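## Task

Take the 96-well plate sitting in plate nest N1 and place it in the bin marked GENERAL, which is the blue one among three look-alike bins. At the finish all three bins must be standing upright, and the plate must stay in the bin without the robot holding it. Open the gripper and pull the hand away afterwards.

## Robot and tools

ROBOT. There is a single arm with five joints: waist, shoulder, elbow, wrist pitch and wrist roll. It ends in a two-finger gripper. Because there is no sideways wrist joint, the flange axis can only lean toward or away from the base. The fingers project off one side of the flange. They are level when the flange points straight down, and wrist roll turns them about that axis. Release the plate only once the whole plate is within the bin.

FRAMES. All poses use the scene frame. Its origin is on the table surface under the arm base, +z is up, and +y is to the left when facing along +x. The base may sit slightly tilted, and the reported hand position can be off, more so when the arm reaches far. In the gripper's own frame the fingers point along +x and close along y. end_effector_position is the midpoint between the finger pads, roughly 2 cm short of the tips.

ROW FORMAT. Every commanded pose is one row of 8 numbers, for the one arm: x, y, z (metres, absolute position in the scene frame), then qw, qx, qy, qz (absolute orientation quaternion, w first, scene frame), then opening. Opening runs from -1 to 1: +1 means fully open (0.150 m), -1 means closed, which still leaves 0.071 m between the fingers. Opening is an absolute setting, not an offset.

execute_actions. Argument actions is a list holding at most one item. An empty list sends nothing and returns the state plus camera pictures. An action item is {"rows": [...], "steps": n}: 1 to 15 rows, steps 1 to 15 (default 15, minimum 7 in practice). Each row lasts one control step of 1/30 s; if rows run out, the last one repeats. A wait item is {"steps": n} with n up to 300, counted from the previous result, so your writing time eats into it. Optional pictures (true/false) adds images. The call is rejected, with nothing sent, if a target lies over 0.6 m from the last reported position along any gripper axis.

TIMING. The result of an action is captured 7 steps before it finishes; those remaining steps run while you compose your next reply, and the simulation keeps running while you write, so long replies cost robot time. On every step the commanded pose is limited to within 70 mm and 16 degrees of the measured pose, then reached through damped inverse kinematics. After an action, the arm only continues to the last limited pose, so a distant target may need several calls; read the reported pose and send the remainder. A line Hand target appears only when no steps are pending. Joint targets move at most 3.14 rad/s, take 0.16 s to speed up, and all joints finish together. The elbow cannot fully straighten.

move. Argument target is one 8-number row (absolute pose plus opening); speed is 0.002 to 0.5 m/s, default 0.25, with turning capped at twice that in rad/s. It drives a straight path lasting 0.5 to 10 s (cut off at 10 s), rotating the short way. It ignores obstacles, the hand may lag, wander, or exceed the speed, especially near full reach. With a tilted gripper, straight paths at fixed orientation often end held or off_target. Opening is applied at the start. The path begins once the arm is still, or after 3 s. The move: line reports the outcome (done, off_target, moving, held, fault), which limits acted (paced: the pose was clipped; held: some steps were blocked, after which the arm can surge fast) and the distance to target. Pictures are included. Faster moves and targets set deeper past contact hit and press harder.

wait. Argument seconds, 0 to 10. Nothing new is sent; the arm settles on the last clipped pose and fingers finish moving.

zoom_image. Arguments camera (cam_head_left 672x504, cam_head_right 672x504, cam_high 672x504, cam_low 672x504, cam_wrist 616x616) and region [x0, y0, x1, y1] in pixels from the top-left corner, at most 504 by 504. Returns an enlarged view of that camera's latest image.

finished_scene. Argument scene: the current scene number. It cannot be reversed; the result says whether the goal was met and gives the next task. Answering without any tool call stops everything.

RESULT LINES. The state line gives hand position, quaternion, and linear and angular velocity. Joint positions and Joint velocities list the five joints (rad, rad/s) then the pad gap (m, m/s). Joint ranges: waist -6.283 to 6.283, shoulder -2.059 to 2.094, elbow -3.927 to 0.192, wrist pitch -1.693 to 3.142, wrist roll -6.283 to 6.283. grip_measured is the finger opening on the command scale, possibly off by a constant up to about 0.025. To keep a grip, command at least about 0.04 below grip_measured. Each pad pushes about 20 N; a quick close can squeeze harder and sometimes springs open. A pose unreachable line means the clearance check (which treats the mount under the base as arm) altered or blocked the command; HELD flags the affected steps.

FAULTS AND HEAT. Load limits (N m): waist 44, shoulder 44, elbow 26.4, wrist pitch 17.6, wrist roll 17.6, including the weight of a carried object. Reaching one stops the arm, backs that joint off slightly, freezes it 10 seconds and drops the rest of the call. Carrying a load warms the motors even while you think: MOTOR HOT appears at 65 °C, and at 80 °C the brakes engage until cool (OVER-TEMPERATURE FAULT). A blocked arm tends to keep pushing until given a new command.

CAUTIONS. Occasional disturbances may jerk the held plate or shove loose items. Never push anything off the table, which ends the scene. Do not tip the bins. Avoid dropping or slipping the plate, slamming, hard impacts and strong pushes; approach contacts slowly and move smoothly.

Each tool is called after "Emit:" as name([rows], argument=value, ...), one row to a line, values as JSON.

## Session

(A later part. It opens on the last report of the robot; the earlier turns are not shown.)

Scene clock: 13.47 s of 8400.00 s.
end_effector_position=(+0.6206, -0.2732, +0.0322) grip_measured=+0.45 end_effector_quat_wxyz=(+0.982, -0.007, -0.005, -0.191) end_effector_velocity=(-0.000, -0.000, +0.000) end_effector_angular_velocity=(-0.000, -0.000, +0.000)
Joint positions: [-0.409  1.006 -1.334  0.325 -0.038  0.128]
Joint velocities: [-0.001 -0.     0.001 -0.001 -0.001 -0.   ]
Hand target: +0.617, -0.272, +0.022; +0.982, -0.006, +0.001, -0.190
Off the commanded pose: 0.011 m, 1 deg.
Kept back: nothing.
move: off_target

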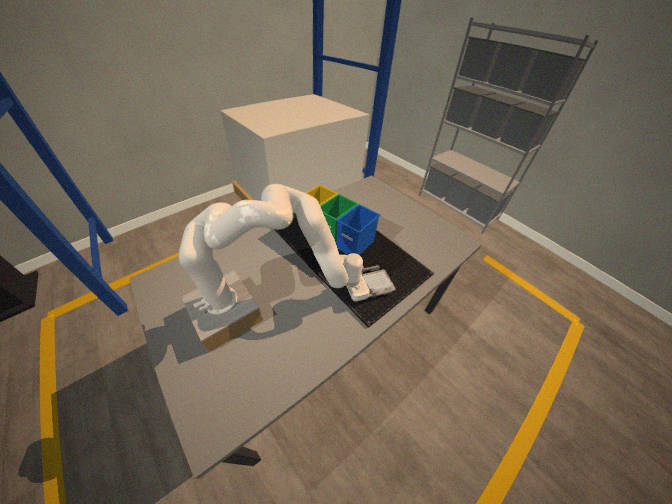

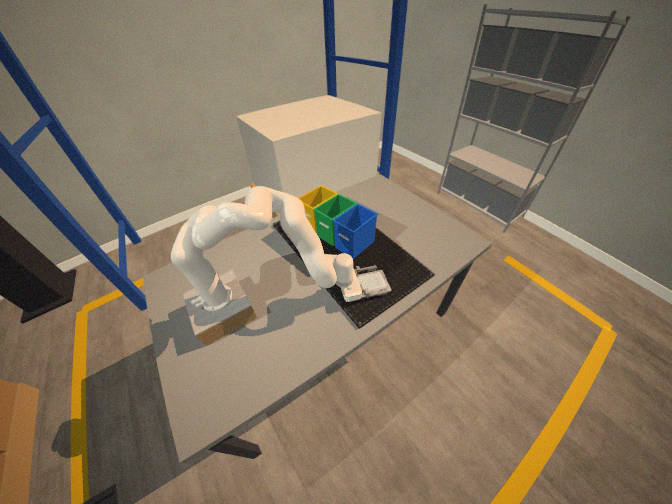

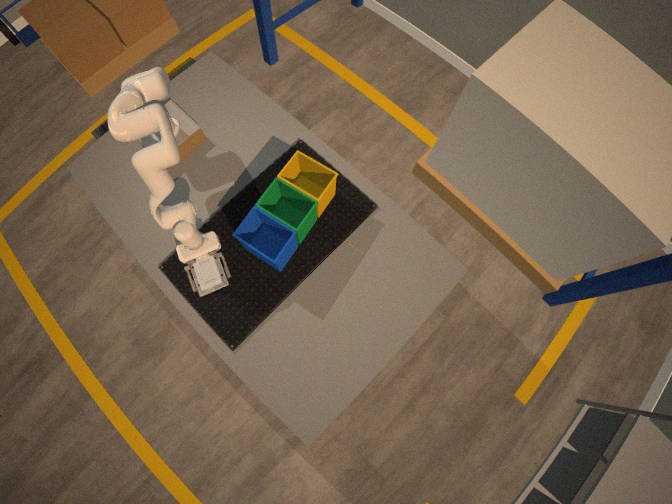

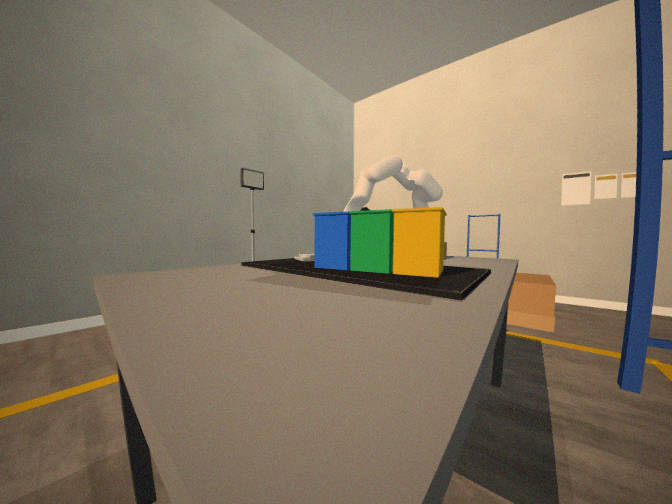

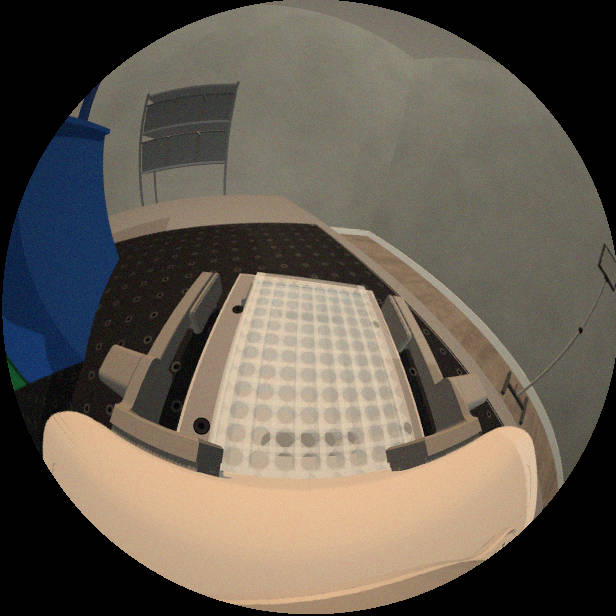

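Emit:
move(target=[0.62,-0.273,0.05,0.98,0,0,-0.19,1], speed=0.05)

Emit:
move(target=[0.575,-0.255,0.045,0.98,0,0,-0.19,-0.2], speed=0.08)

Emit:
move(target=[0.575,-0.255,0.02,0.98,0,0,-0.19,-0.2], speed=0.03)

Scene clock: 14.70 s of 8400.00 s.
end_effector_position=(+0.6199, -0.2731, +0.0496) grip_measured=+1.00 end_effector_quat_wxyz=(+0.982, -0.006, +0.001, -0.190) end_effector_velocity=(-0.001, +0.001, -0.001) end_effector_angular_velocity=(+0.002, +0.005, +0.001)
Joint positions: [-0.41   0.948 -1.303  0.366 -0.04   0.15 ]
Joint velocities: [ 0.001 -0.004  0.006  0.004  0.     0.   ]
Hand target: +0.620, -0.273, +0.050; +0.982, -0.006, +0.001, -0.190
Off the commanded pose: 0.000 m, 1 deg.
Kept back: nothing.
move: done

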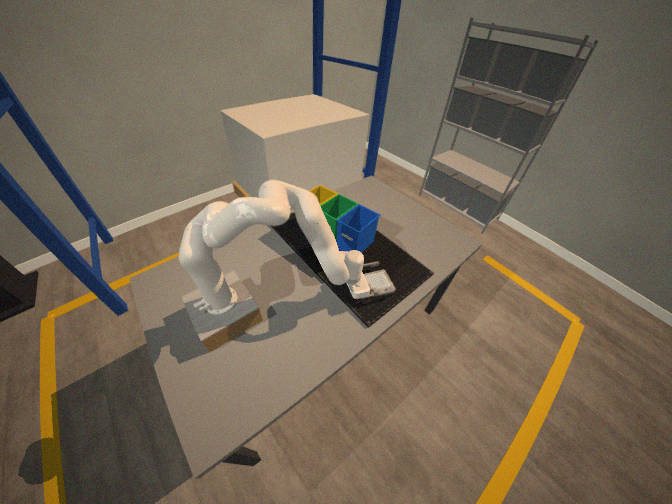

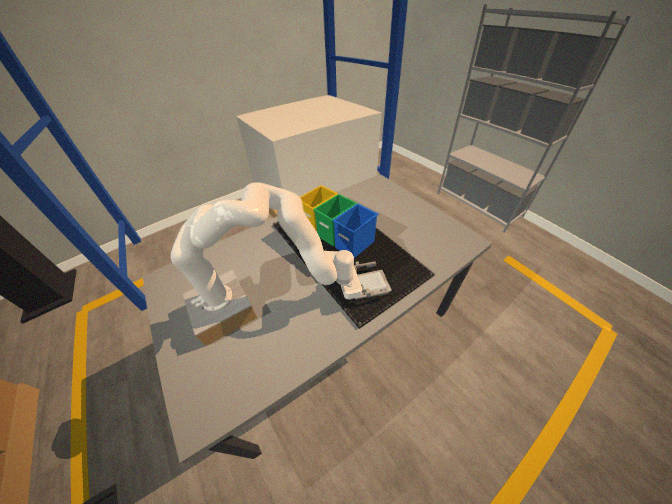

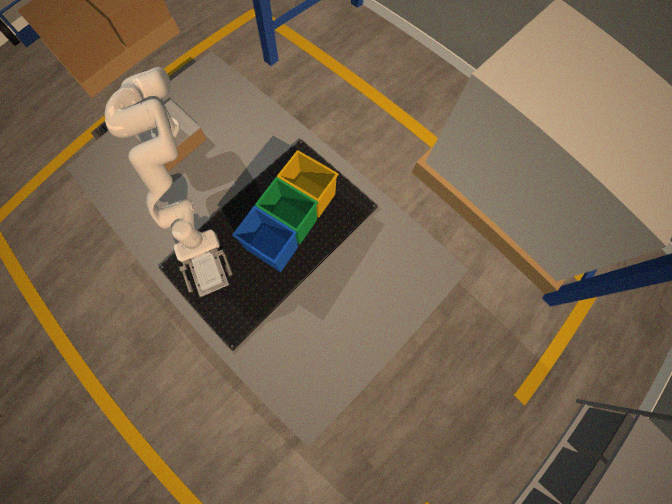

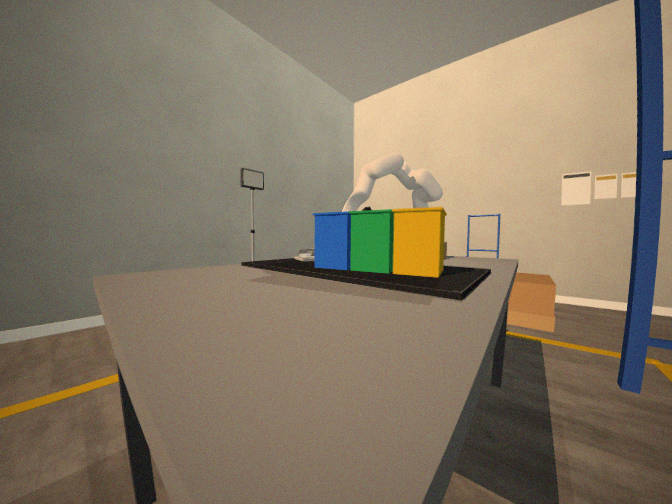

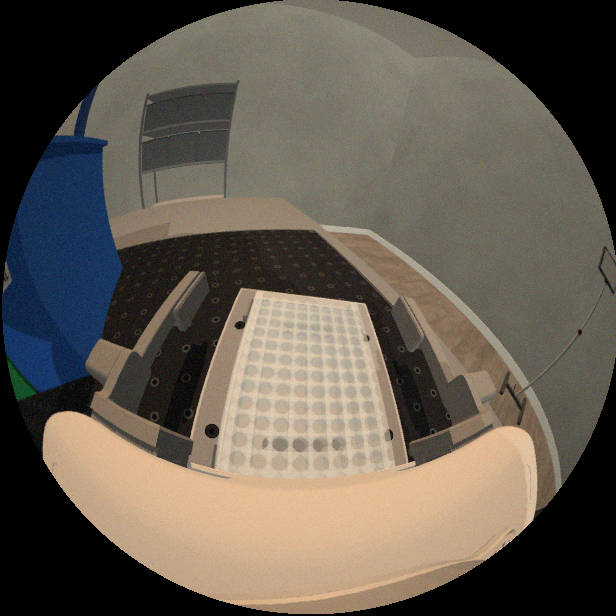

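Scene clock: 15.70 s of 8400.00 s.
end_effector_position=(+0.5753, -0.2552, +0.0452) grip_measured=-0.20 end_effector_quat_wxyz=(+0.982, -0.006, +0.001, -0.190) end_effector_velocity=(-0.001, +0.001, +0.000) end_effector_angular_velocity=(-0.000, -0.001, +0.001)
Joint positions: [-0.414  0.879 -1.107  0.238 -0.044  0.103]
Joint velocities: [ 0.001 -0.002  0.007 -0.005 -0.    -0.   ]
Hand target: +0.575, -0.255, +0.045; +0.982, -0.006, +0.001, -0.190
Off the commanded pose: 0.000 m, 1 deg.
Kept back: nothing.
move: done

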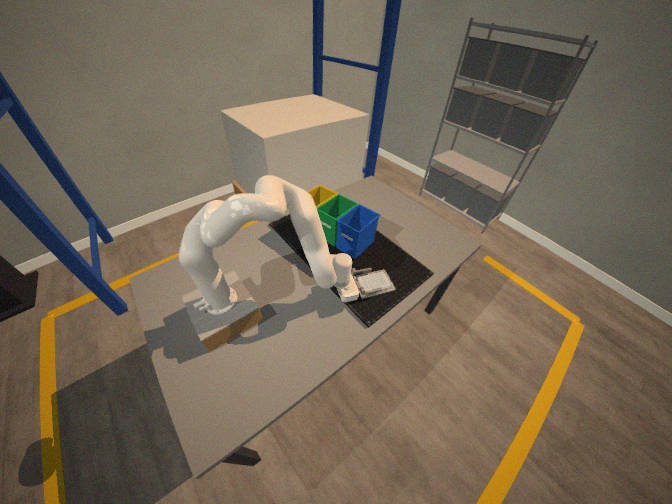

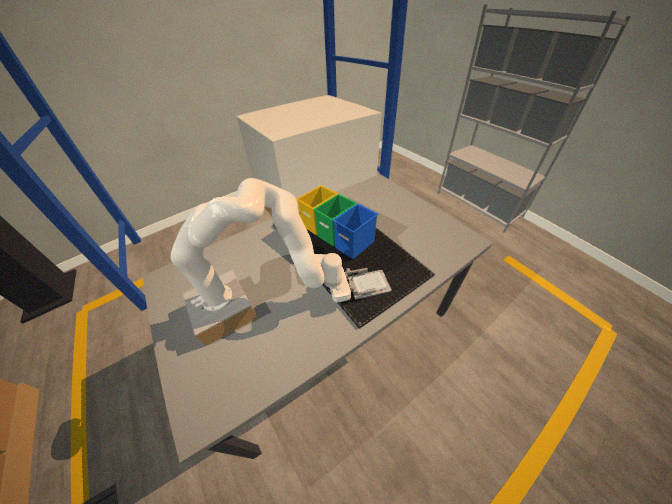

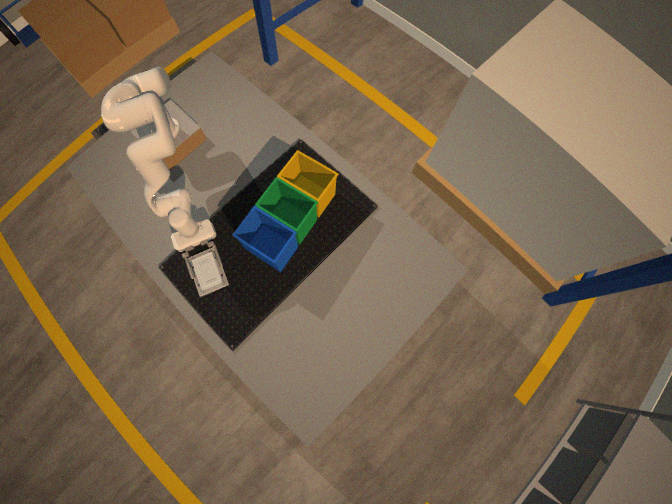

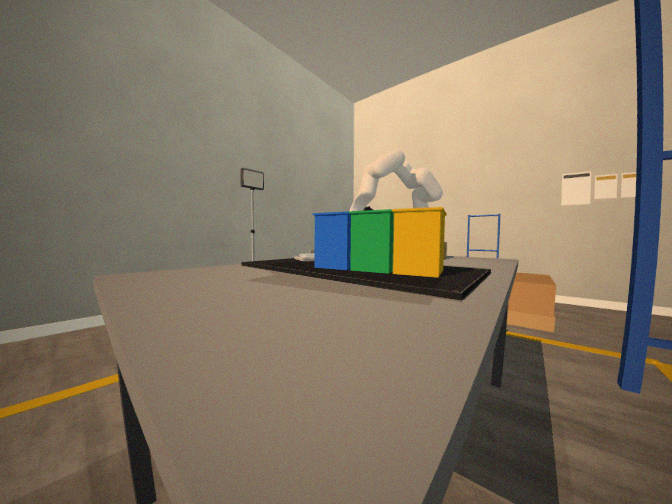

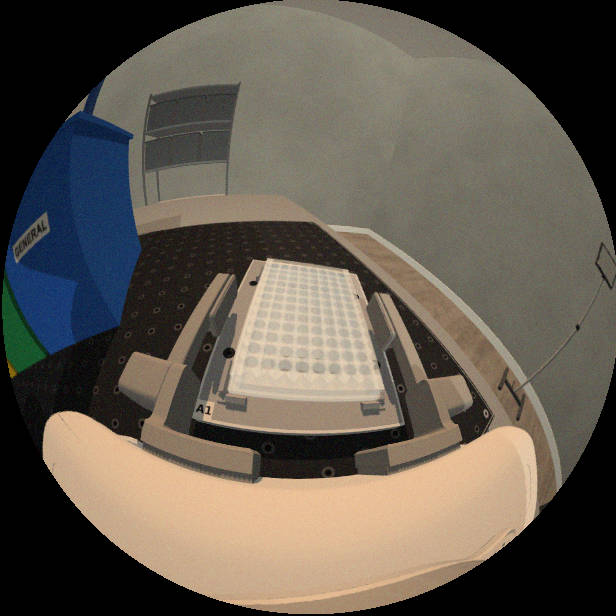

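Scene clock: 16.77 s of 8400.00 s.
end_effector_position=(+0.5812, -0.2575, +0.0332) grip_measured=-0.20 end_effector_quat_wxyz=(+0.982, -0.009, -0.011, -0.190) end_effector_velocity=(+0.002, -0.002, +0.001) end_effector_angular_velocity=(-0.003, -0.008, -0.004)
Joint positions: [-0.413  0.938 -1.149  0.195 -0.043  0.103]
Joint velocities: [-0.     0.005 -0.006 -0.008  0.004  0.   ]
Hand target: +0.575, -0.255, +0.020; +0.982, -0.006, +0.001, -0.190
Off the commanded pose: 0.015 m, 2 deg.
Kept back: nothing.
move: off_target

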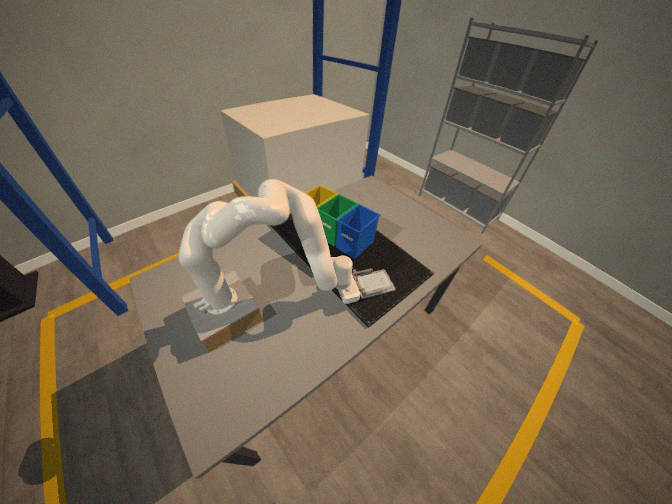

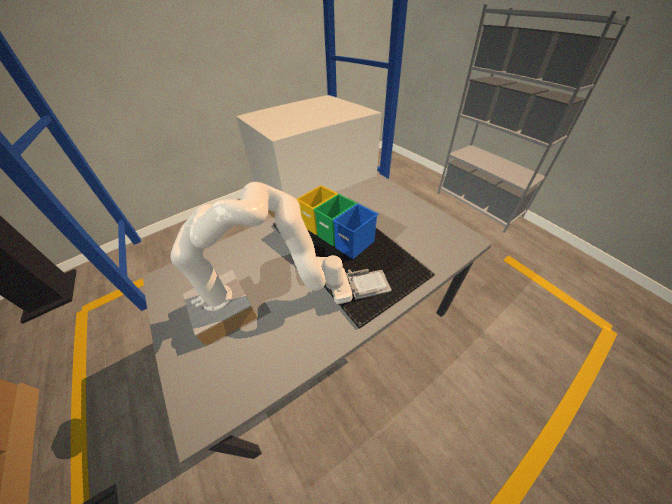

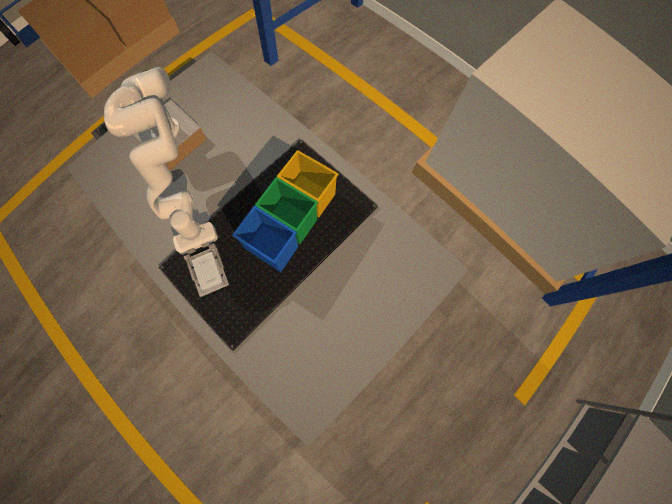

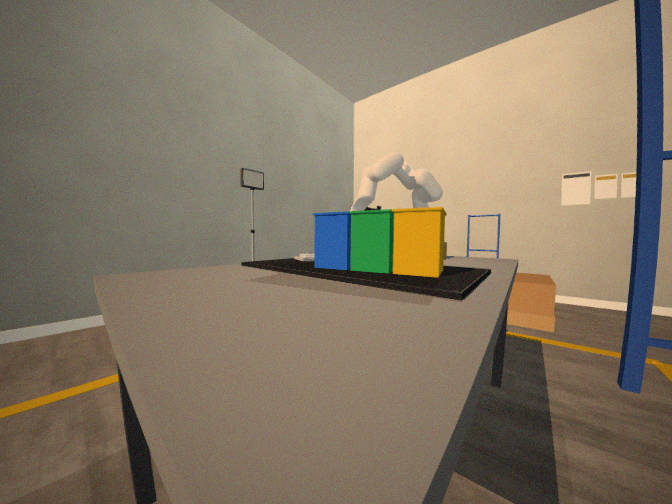

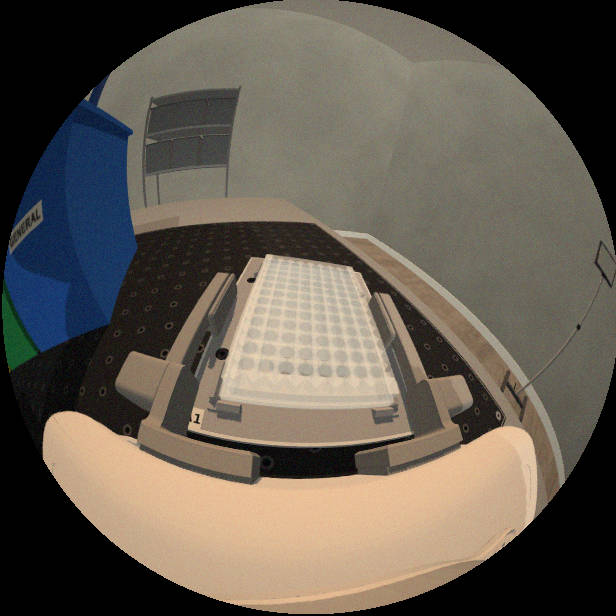

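Fingers rest on the nest at ~0.033. Slide forward at that height and grip.

Emit:
move(target=[0.61,-0.27,0.036,0.98,0,0,-0.19,-0.2], speed=0.05)

Emit:
move(target=[0.61,-0.27,0.036,0.98,0,0,-0.19,-0.8])

Emit:
move(target=[0.60,-0.265,0.28,0.98,0,0,-0.19,-0.8], speed=0.12)

Scene clock: 18.00 s of 8400.00 s.
end_effector_position=(+0.6095, -0.2698, +0.0353) grip_measured=-0.20 end_effector_quat_wxyz=(+0.982, -0.005, +0.002, -0.190) end_effector_velocity=(+0.001, -0.000, +0.001) end_effector_angular_velocity=(+0.000, +0.001, +0.001)
Joint positions: [-0.412  0.97  -1.28   0.322 -0.042  0.103]
Joint velocities: [ 0.001 -0.    -0.005  0.005 -0.001 -0.   ]
Hand target: +0.610, -0.270, +0.036; +0.982, -0.006, +0.001, -0.190
Off the commanded pose: 0.001 m, 1 deg.
Kept back: nothing.
move: done

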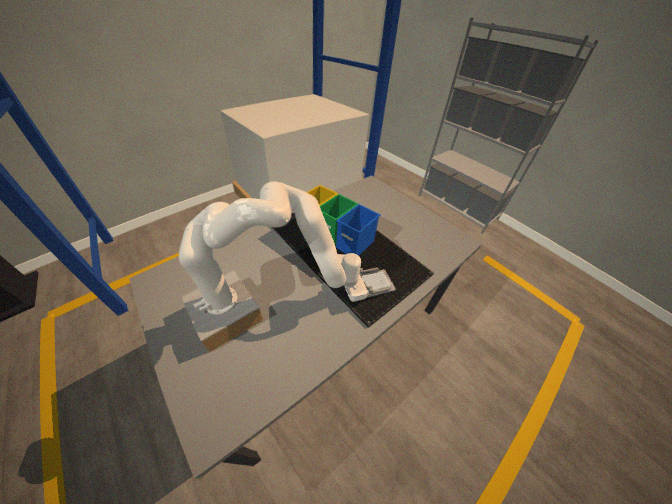

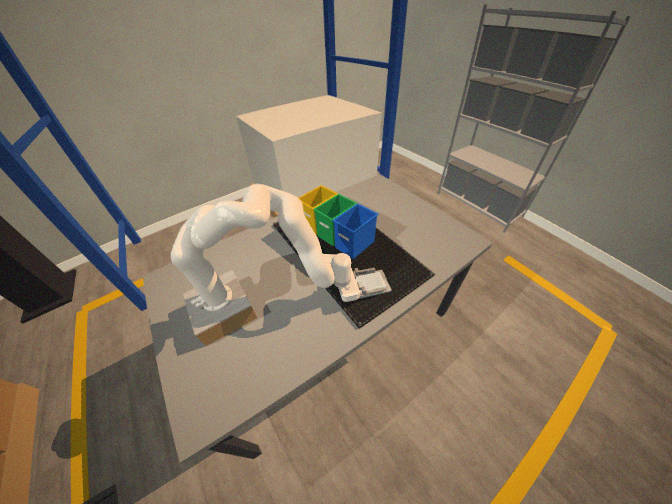

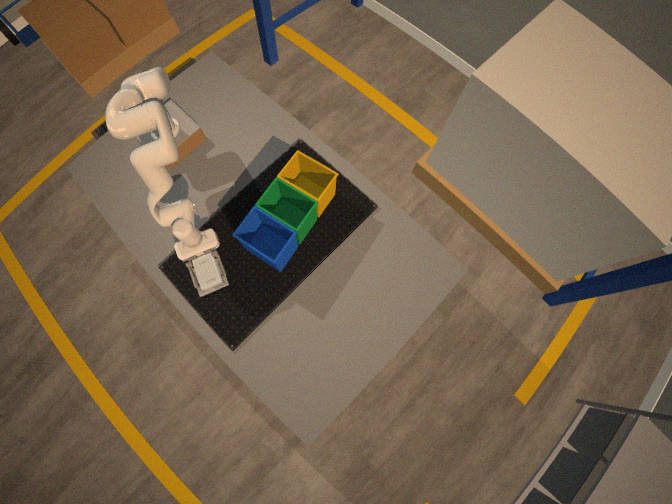

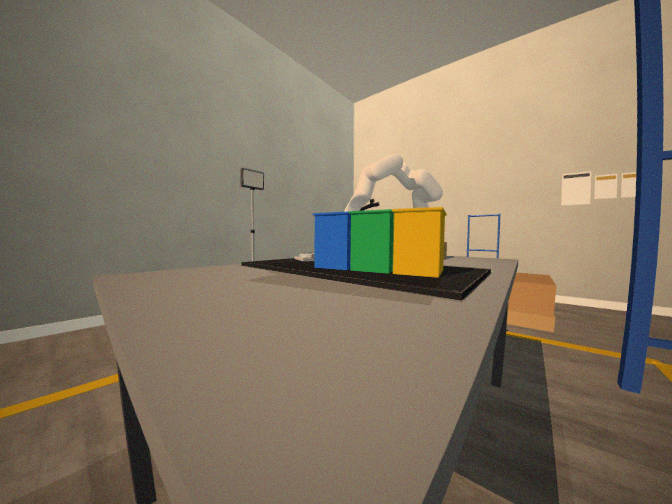

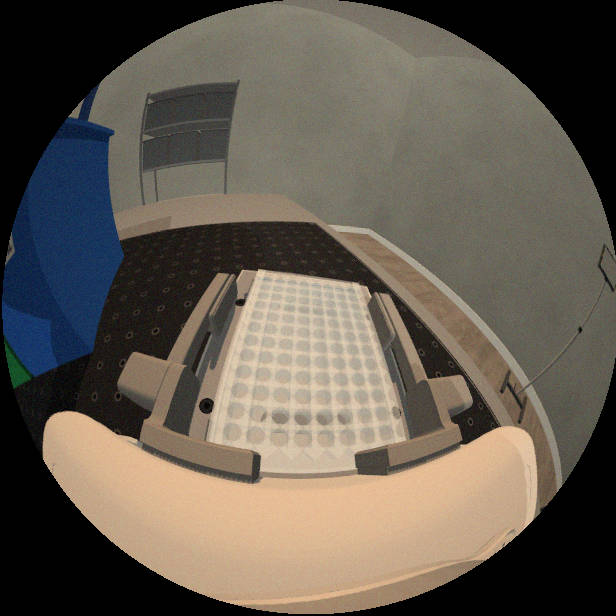

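Scene clock: 18.70 s of 8400.00 s.
end_effector_position=(+0.6093, -0.2710, +0.0356) grip_measured=-0.37 end_effector_quat_wxyz=(+0.981, -0.005, +0.002, -0.192) end_effector_velocity=(+0.000, -0.000, +0.000) end_effector_angular_velocity=(-0.000, -0.001, -0.002)
Joint positions: [-0.413  0.97  -1.281  0.323 -0.041  0.096]
Joint velocities: [ 0.    -0.001  0.    -0.     0.002 -0.   ]
Hand target: +0.610, -0.270, +0.036; +0.982, -0.006, +0.001, -0.190
Off the commanded pose: 0.001 m, 1 deg.
Kept back: nothing.
move: done

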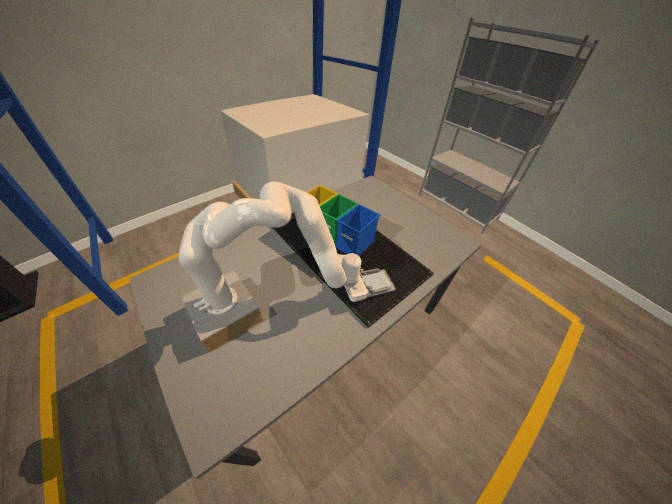

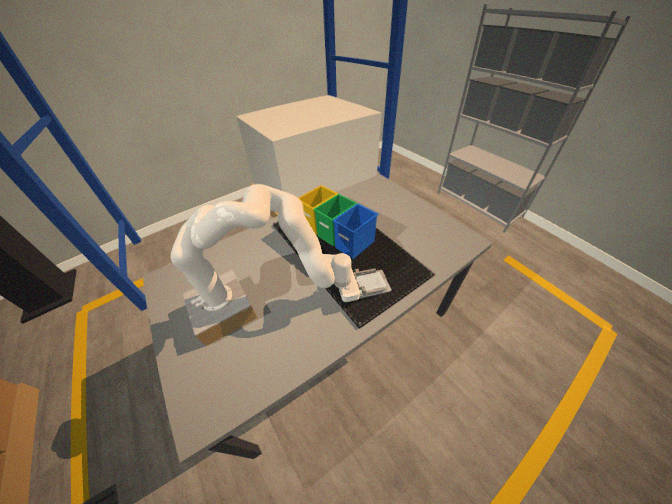

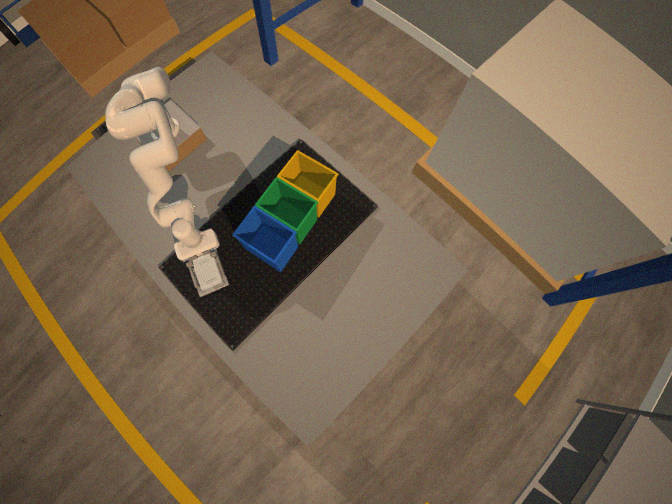

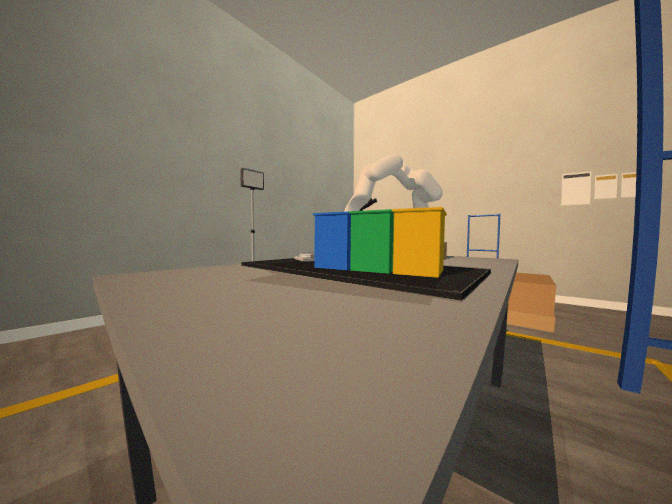

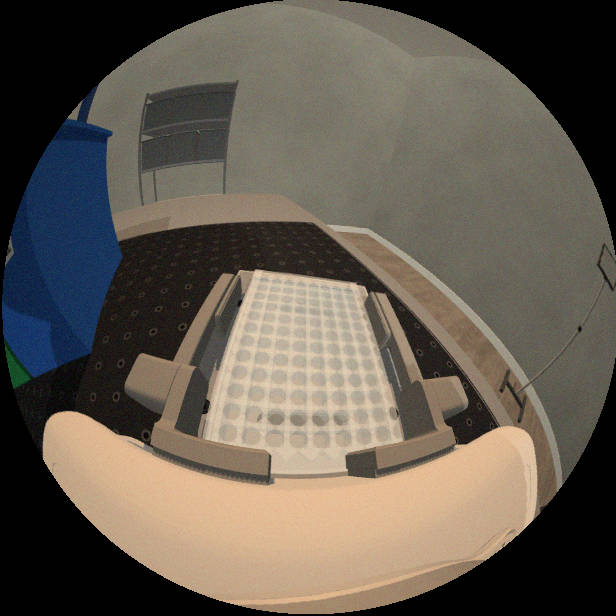

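Scene clock: 21.13 s of 8400.00 s.
end_effector_position=(+0.5999, -0.2650, +0.2794) grip_measured=-0.66 end_effector_quat_wxyz=(+0.982, -0.005, +0.002, -0.190) end_effector_velocity=(+0.000, +0.001, +0.002) end_effector_angular_velocity=(+0.000, +0.000, +0.002)
Joint positions: [-0.417  0.328 -1.092  0.776 -0.047  0.084]
Joint velocities: [ 0.001 -0.004 -0.002  0.007 -0.001  0.   ]
Hand target: +0.600, -0.265, +0.280; +0.982, -0.006, +0.001, -0.190
Off the commanded pose: 0.001 m, 1 deg.
Kept back: nothing.
move: done

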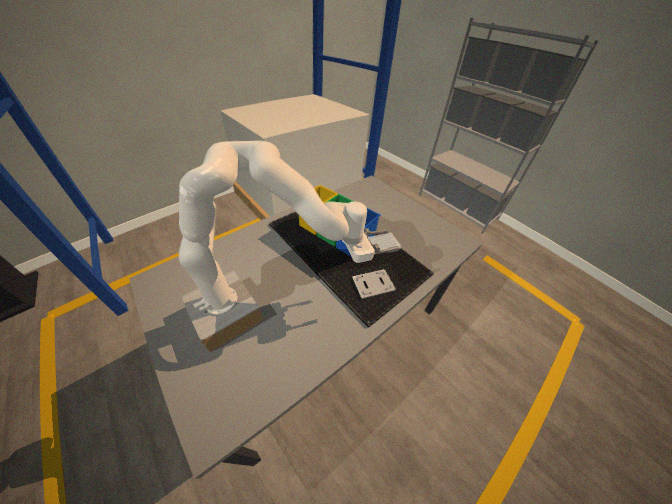

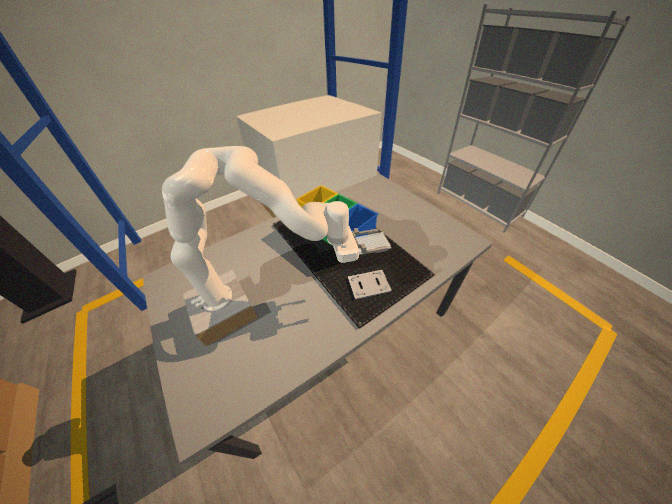

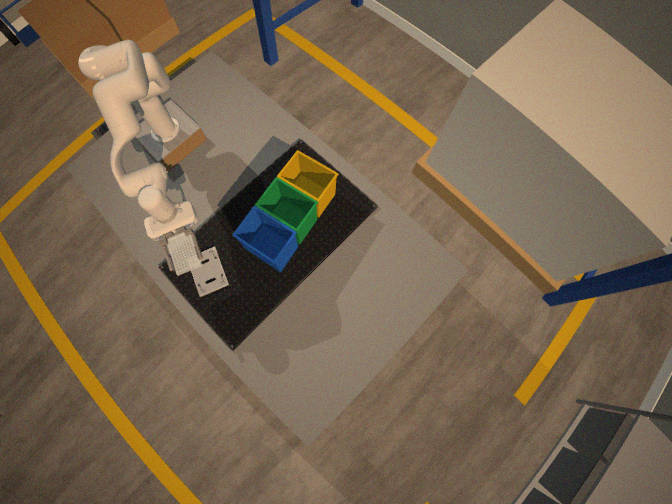

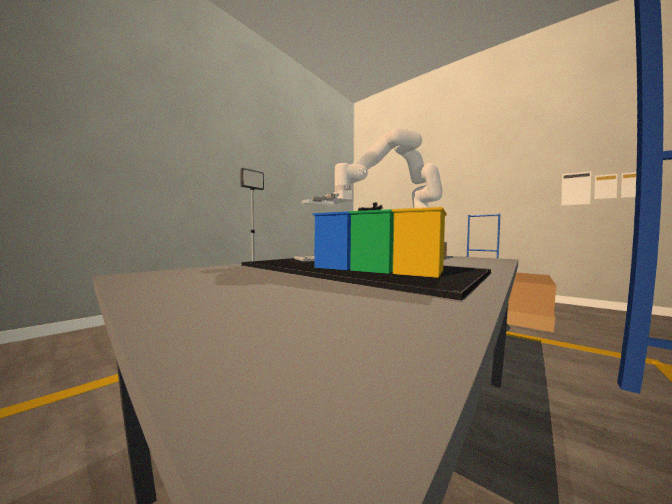

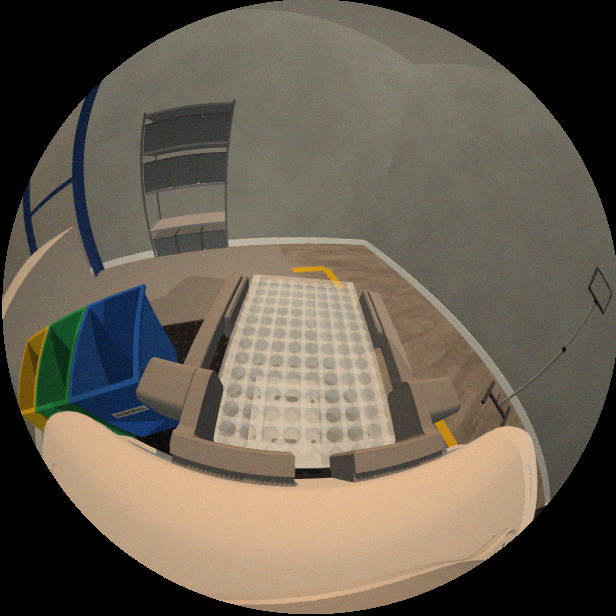

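Emit:
move(target=[0.68,-0.06,0.33,0.865,0.022,0.5,-0.038,-0.8], speed=0.15)

Scene clock: 25.63 s of 8400.00 s.
end_effector_position=(+0.6781, -0.0597, +0.3294) grip_measured=-0.66 end_effector_quat_wxyz=(+0.941, +0.012, +0.335, -0.041) end_effector_velocity=(+0.000, -0.000, -0.000) end_effector_angular_velocity=(+0.005, -0.001, +0.004)
Joint positions: [-0.083  1.021 -2.701  2.371 -0.015  0.084]
Joint velocities: [-0.002  0.     0.001 -0.002 -0.008  0.   ]
Hand target: +0.678, -0.059, +0.329; +0.941, +0.012, +0.335, -0.040
Off the commanded pose: 0.002 m, 21 deg; orientation clipped at the last step of the last action.
elbow stopped short: the move would have taken joint 3 (elbow) straighter than the controller allows; a more bent joint 3 avoids this.
Kept back: nothing.
move: off_target; limits=paced

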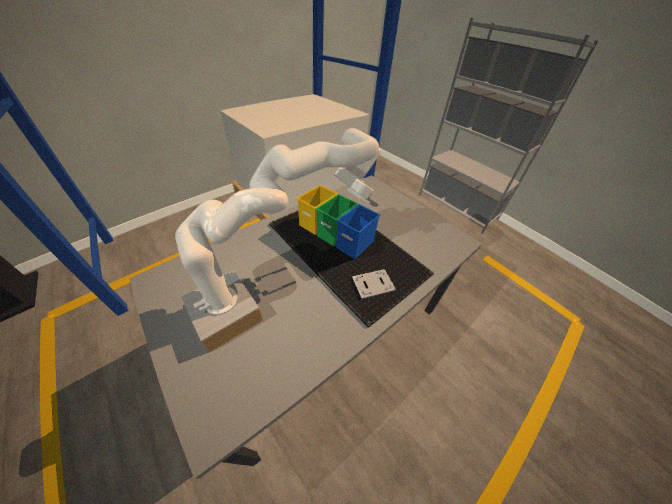

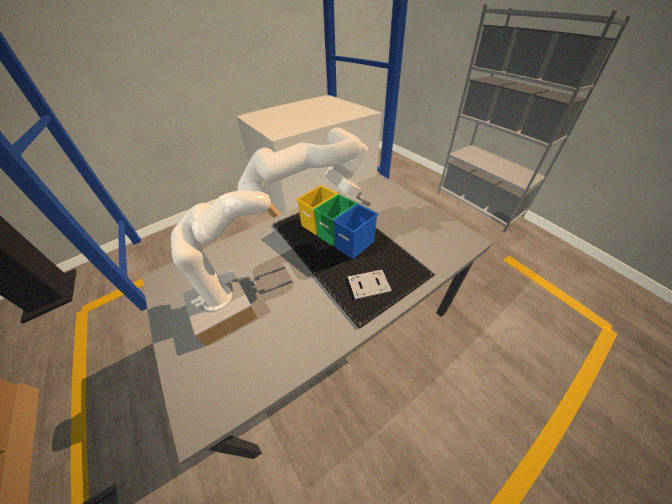

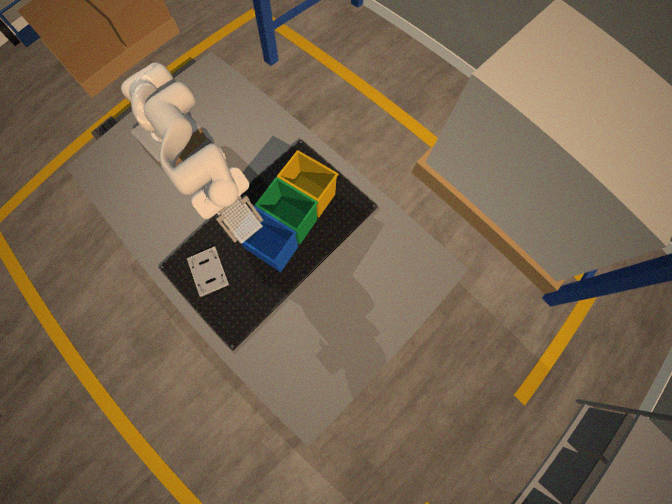

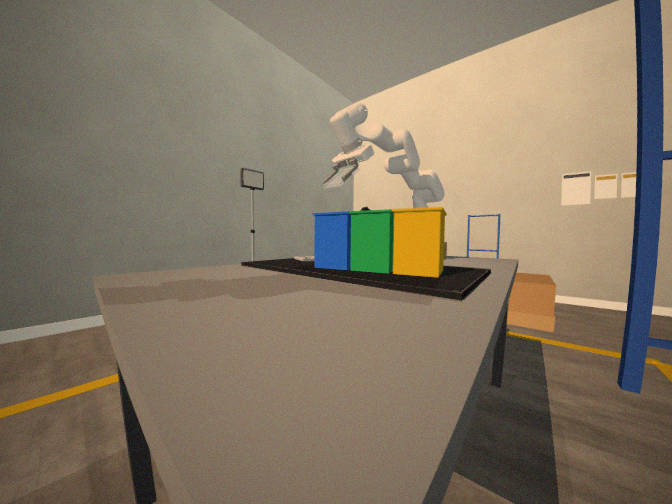

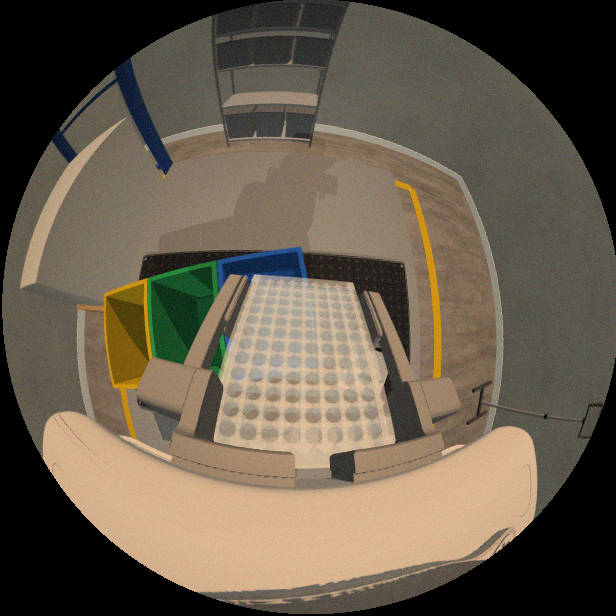

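Emit:
move(target=[0.60,-0.02,0.31,0.843,0.01,0.537,-0.015,-0.8], speed=0.1)

Scene clock: 28.50 s of 8400.00 s.
end_effector_position=(+0.5992, -0.0202, +0.3098) grip_measured=-0.66 end_effector_quat_wxyz=(+0.877, +0.008, +0.480, -0.015) end_effector_velocity=(-0.001, +0.001, +0.000) end_effector_angular_velocity=(+0.001, +0.003, +0.001)
Joint positions: [-0.03   1.031 -2.701  2.678 -0.017  0.084]
Joint velocities: [ 0.    -0.    -0.     0.004 -0.001 -0.   ]
Hand target: +0.599, -0.020, +0.310; +0.877, +0.008, +0.480, -0.015
Off the commanded pose: 0.001 m, 8 deg.
elbow stopped short: the move would have taken joint 3 (elbow) straighter than the controller allows; a more bent joint 3 avoids this.
Kept back: nothing.
move: off_target

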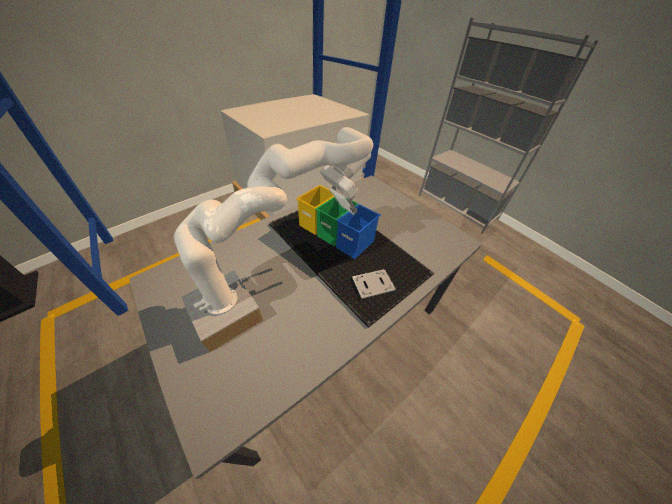

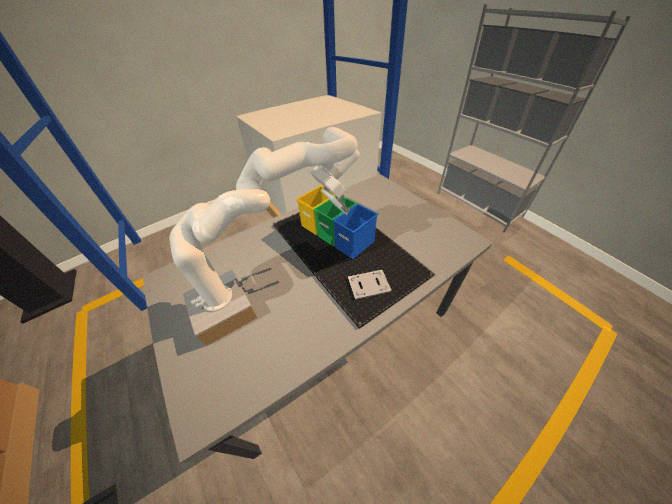

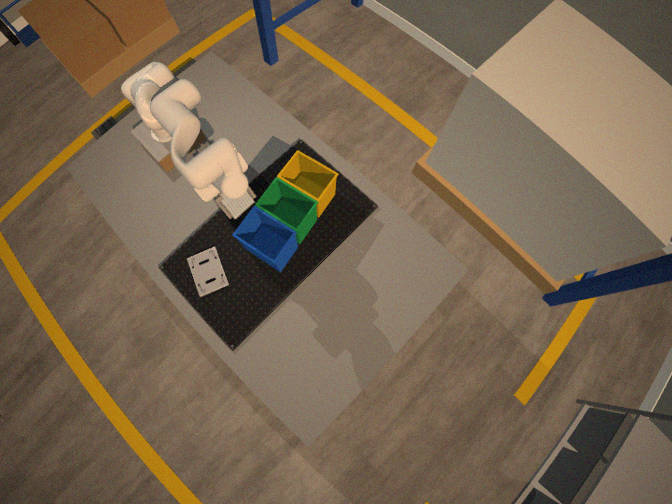

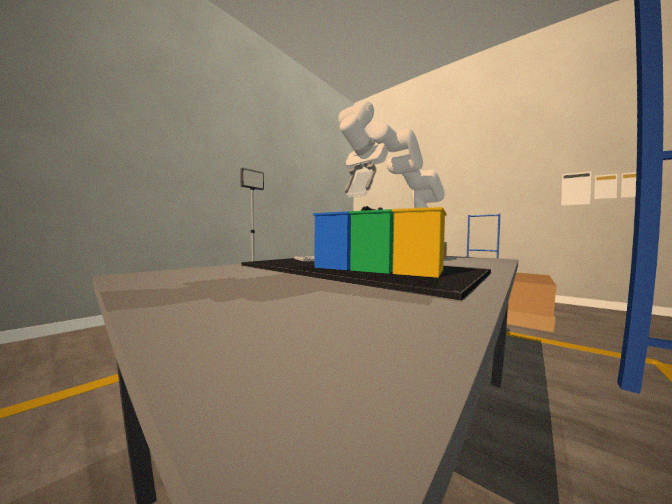

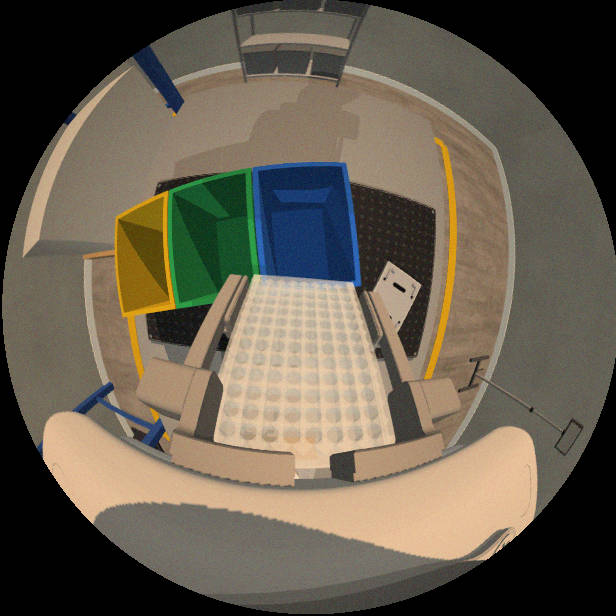

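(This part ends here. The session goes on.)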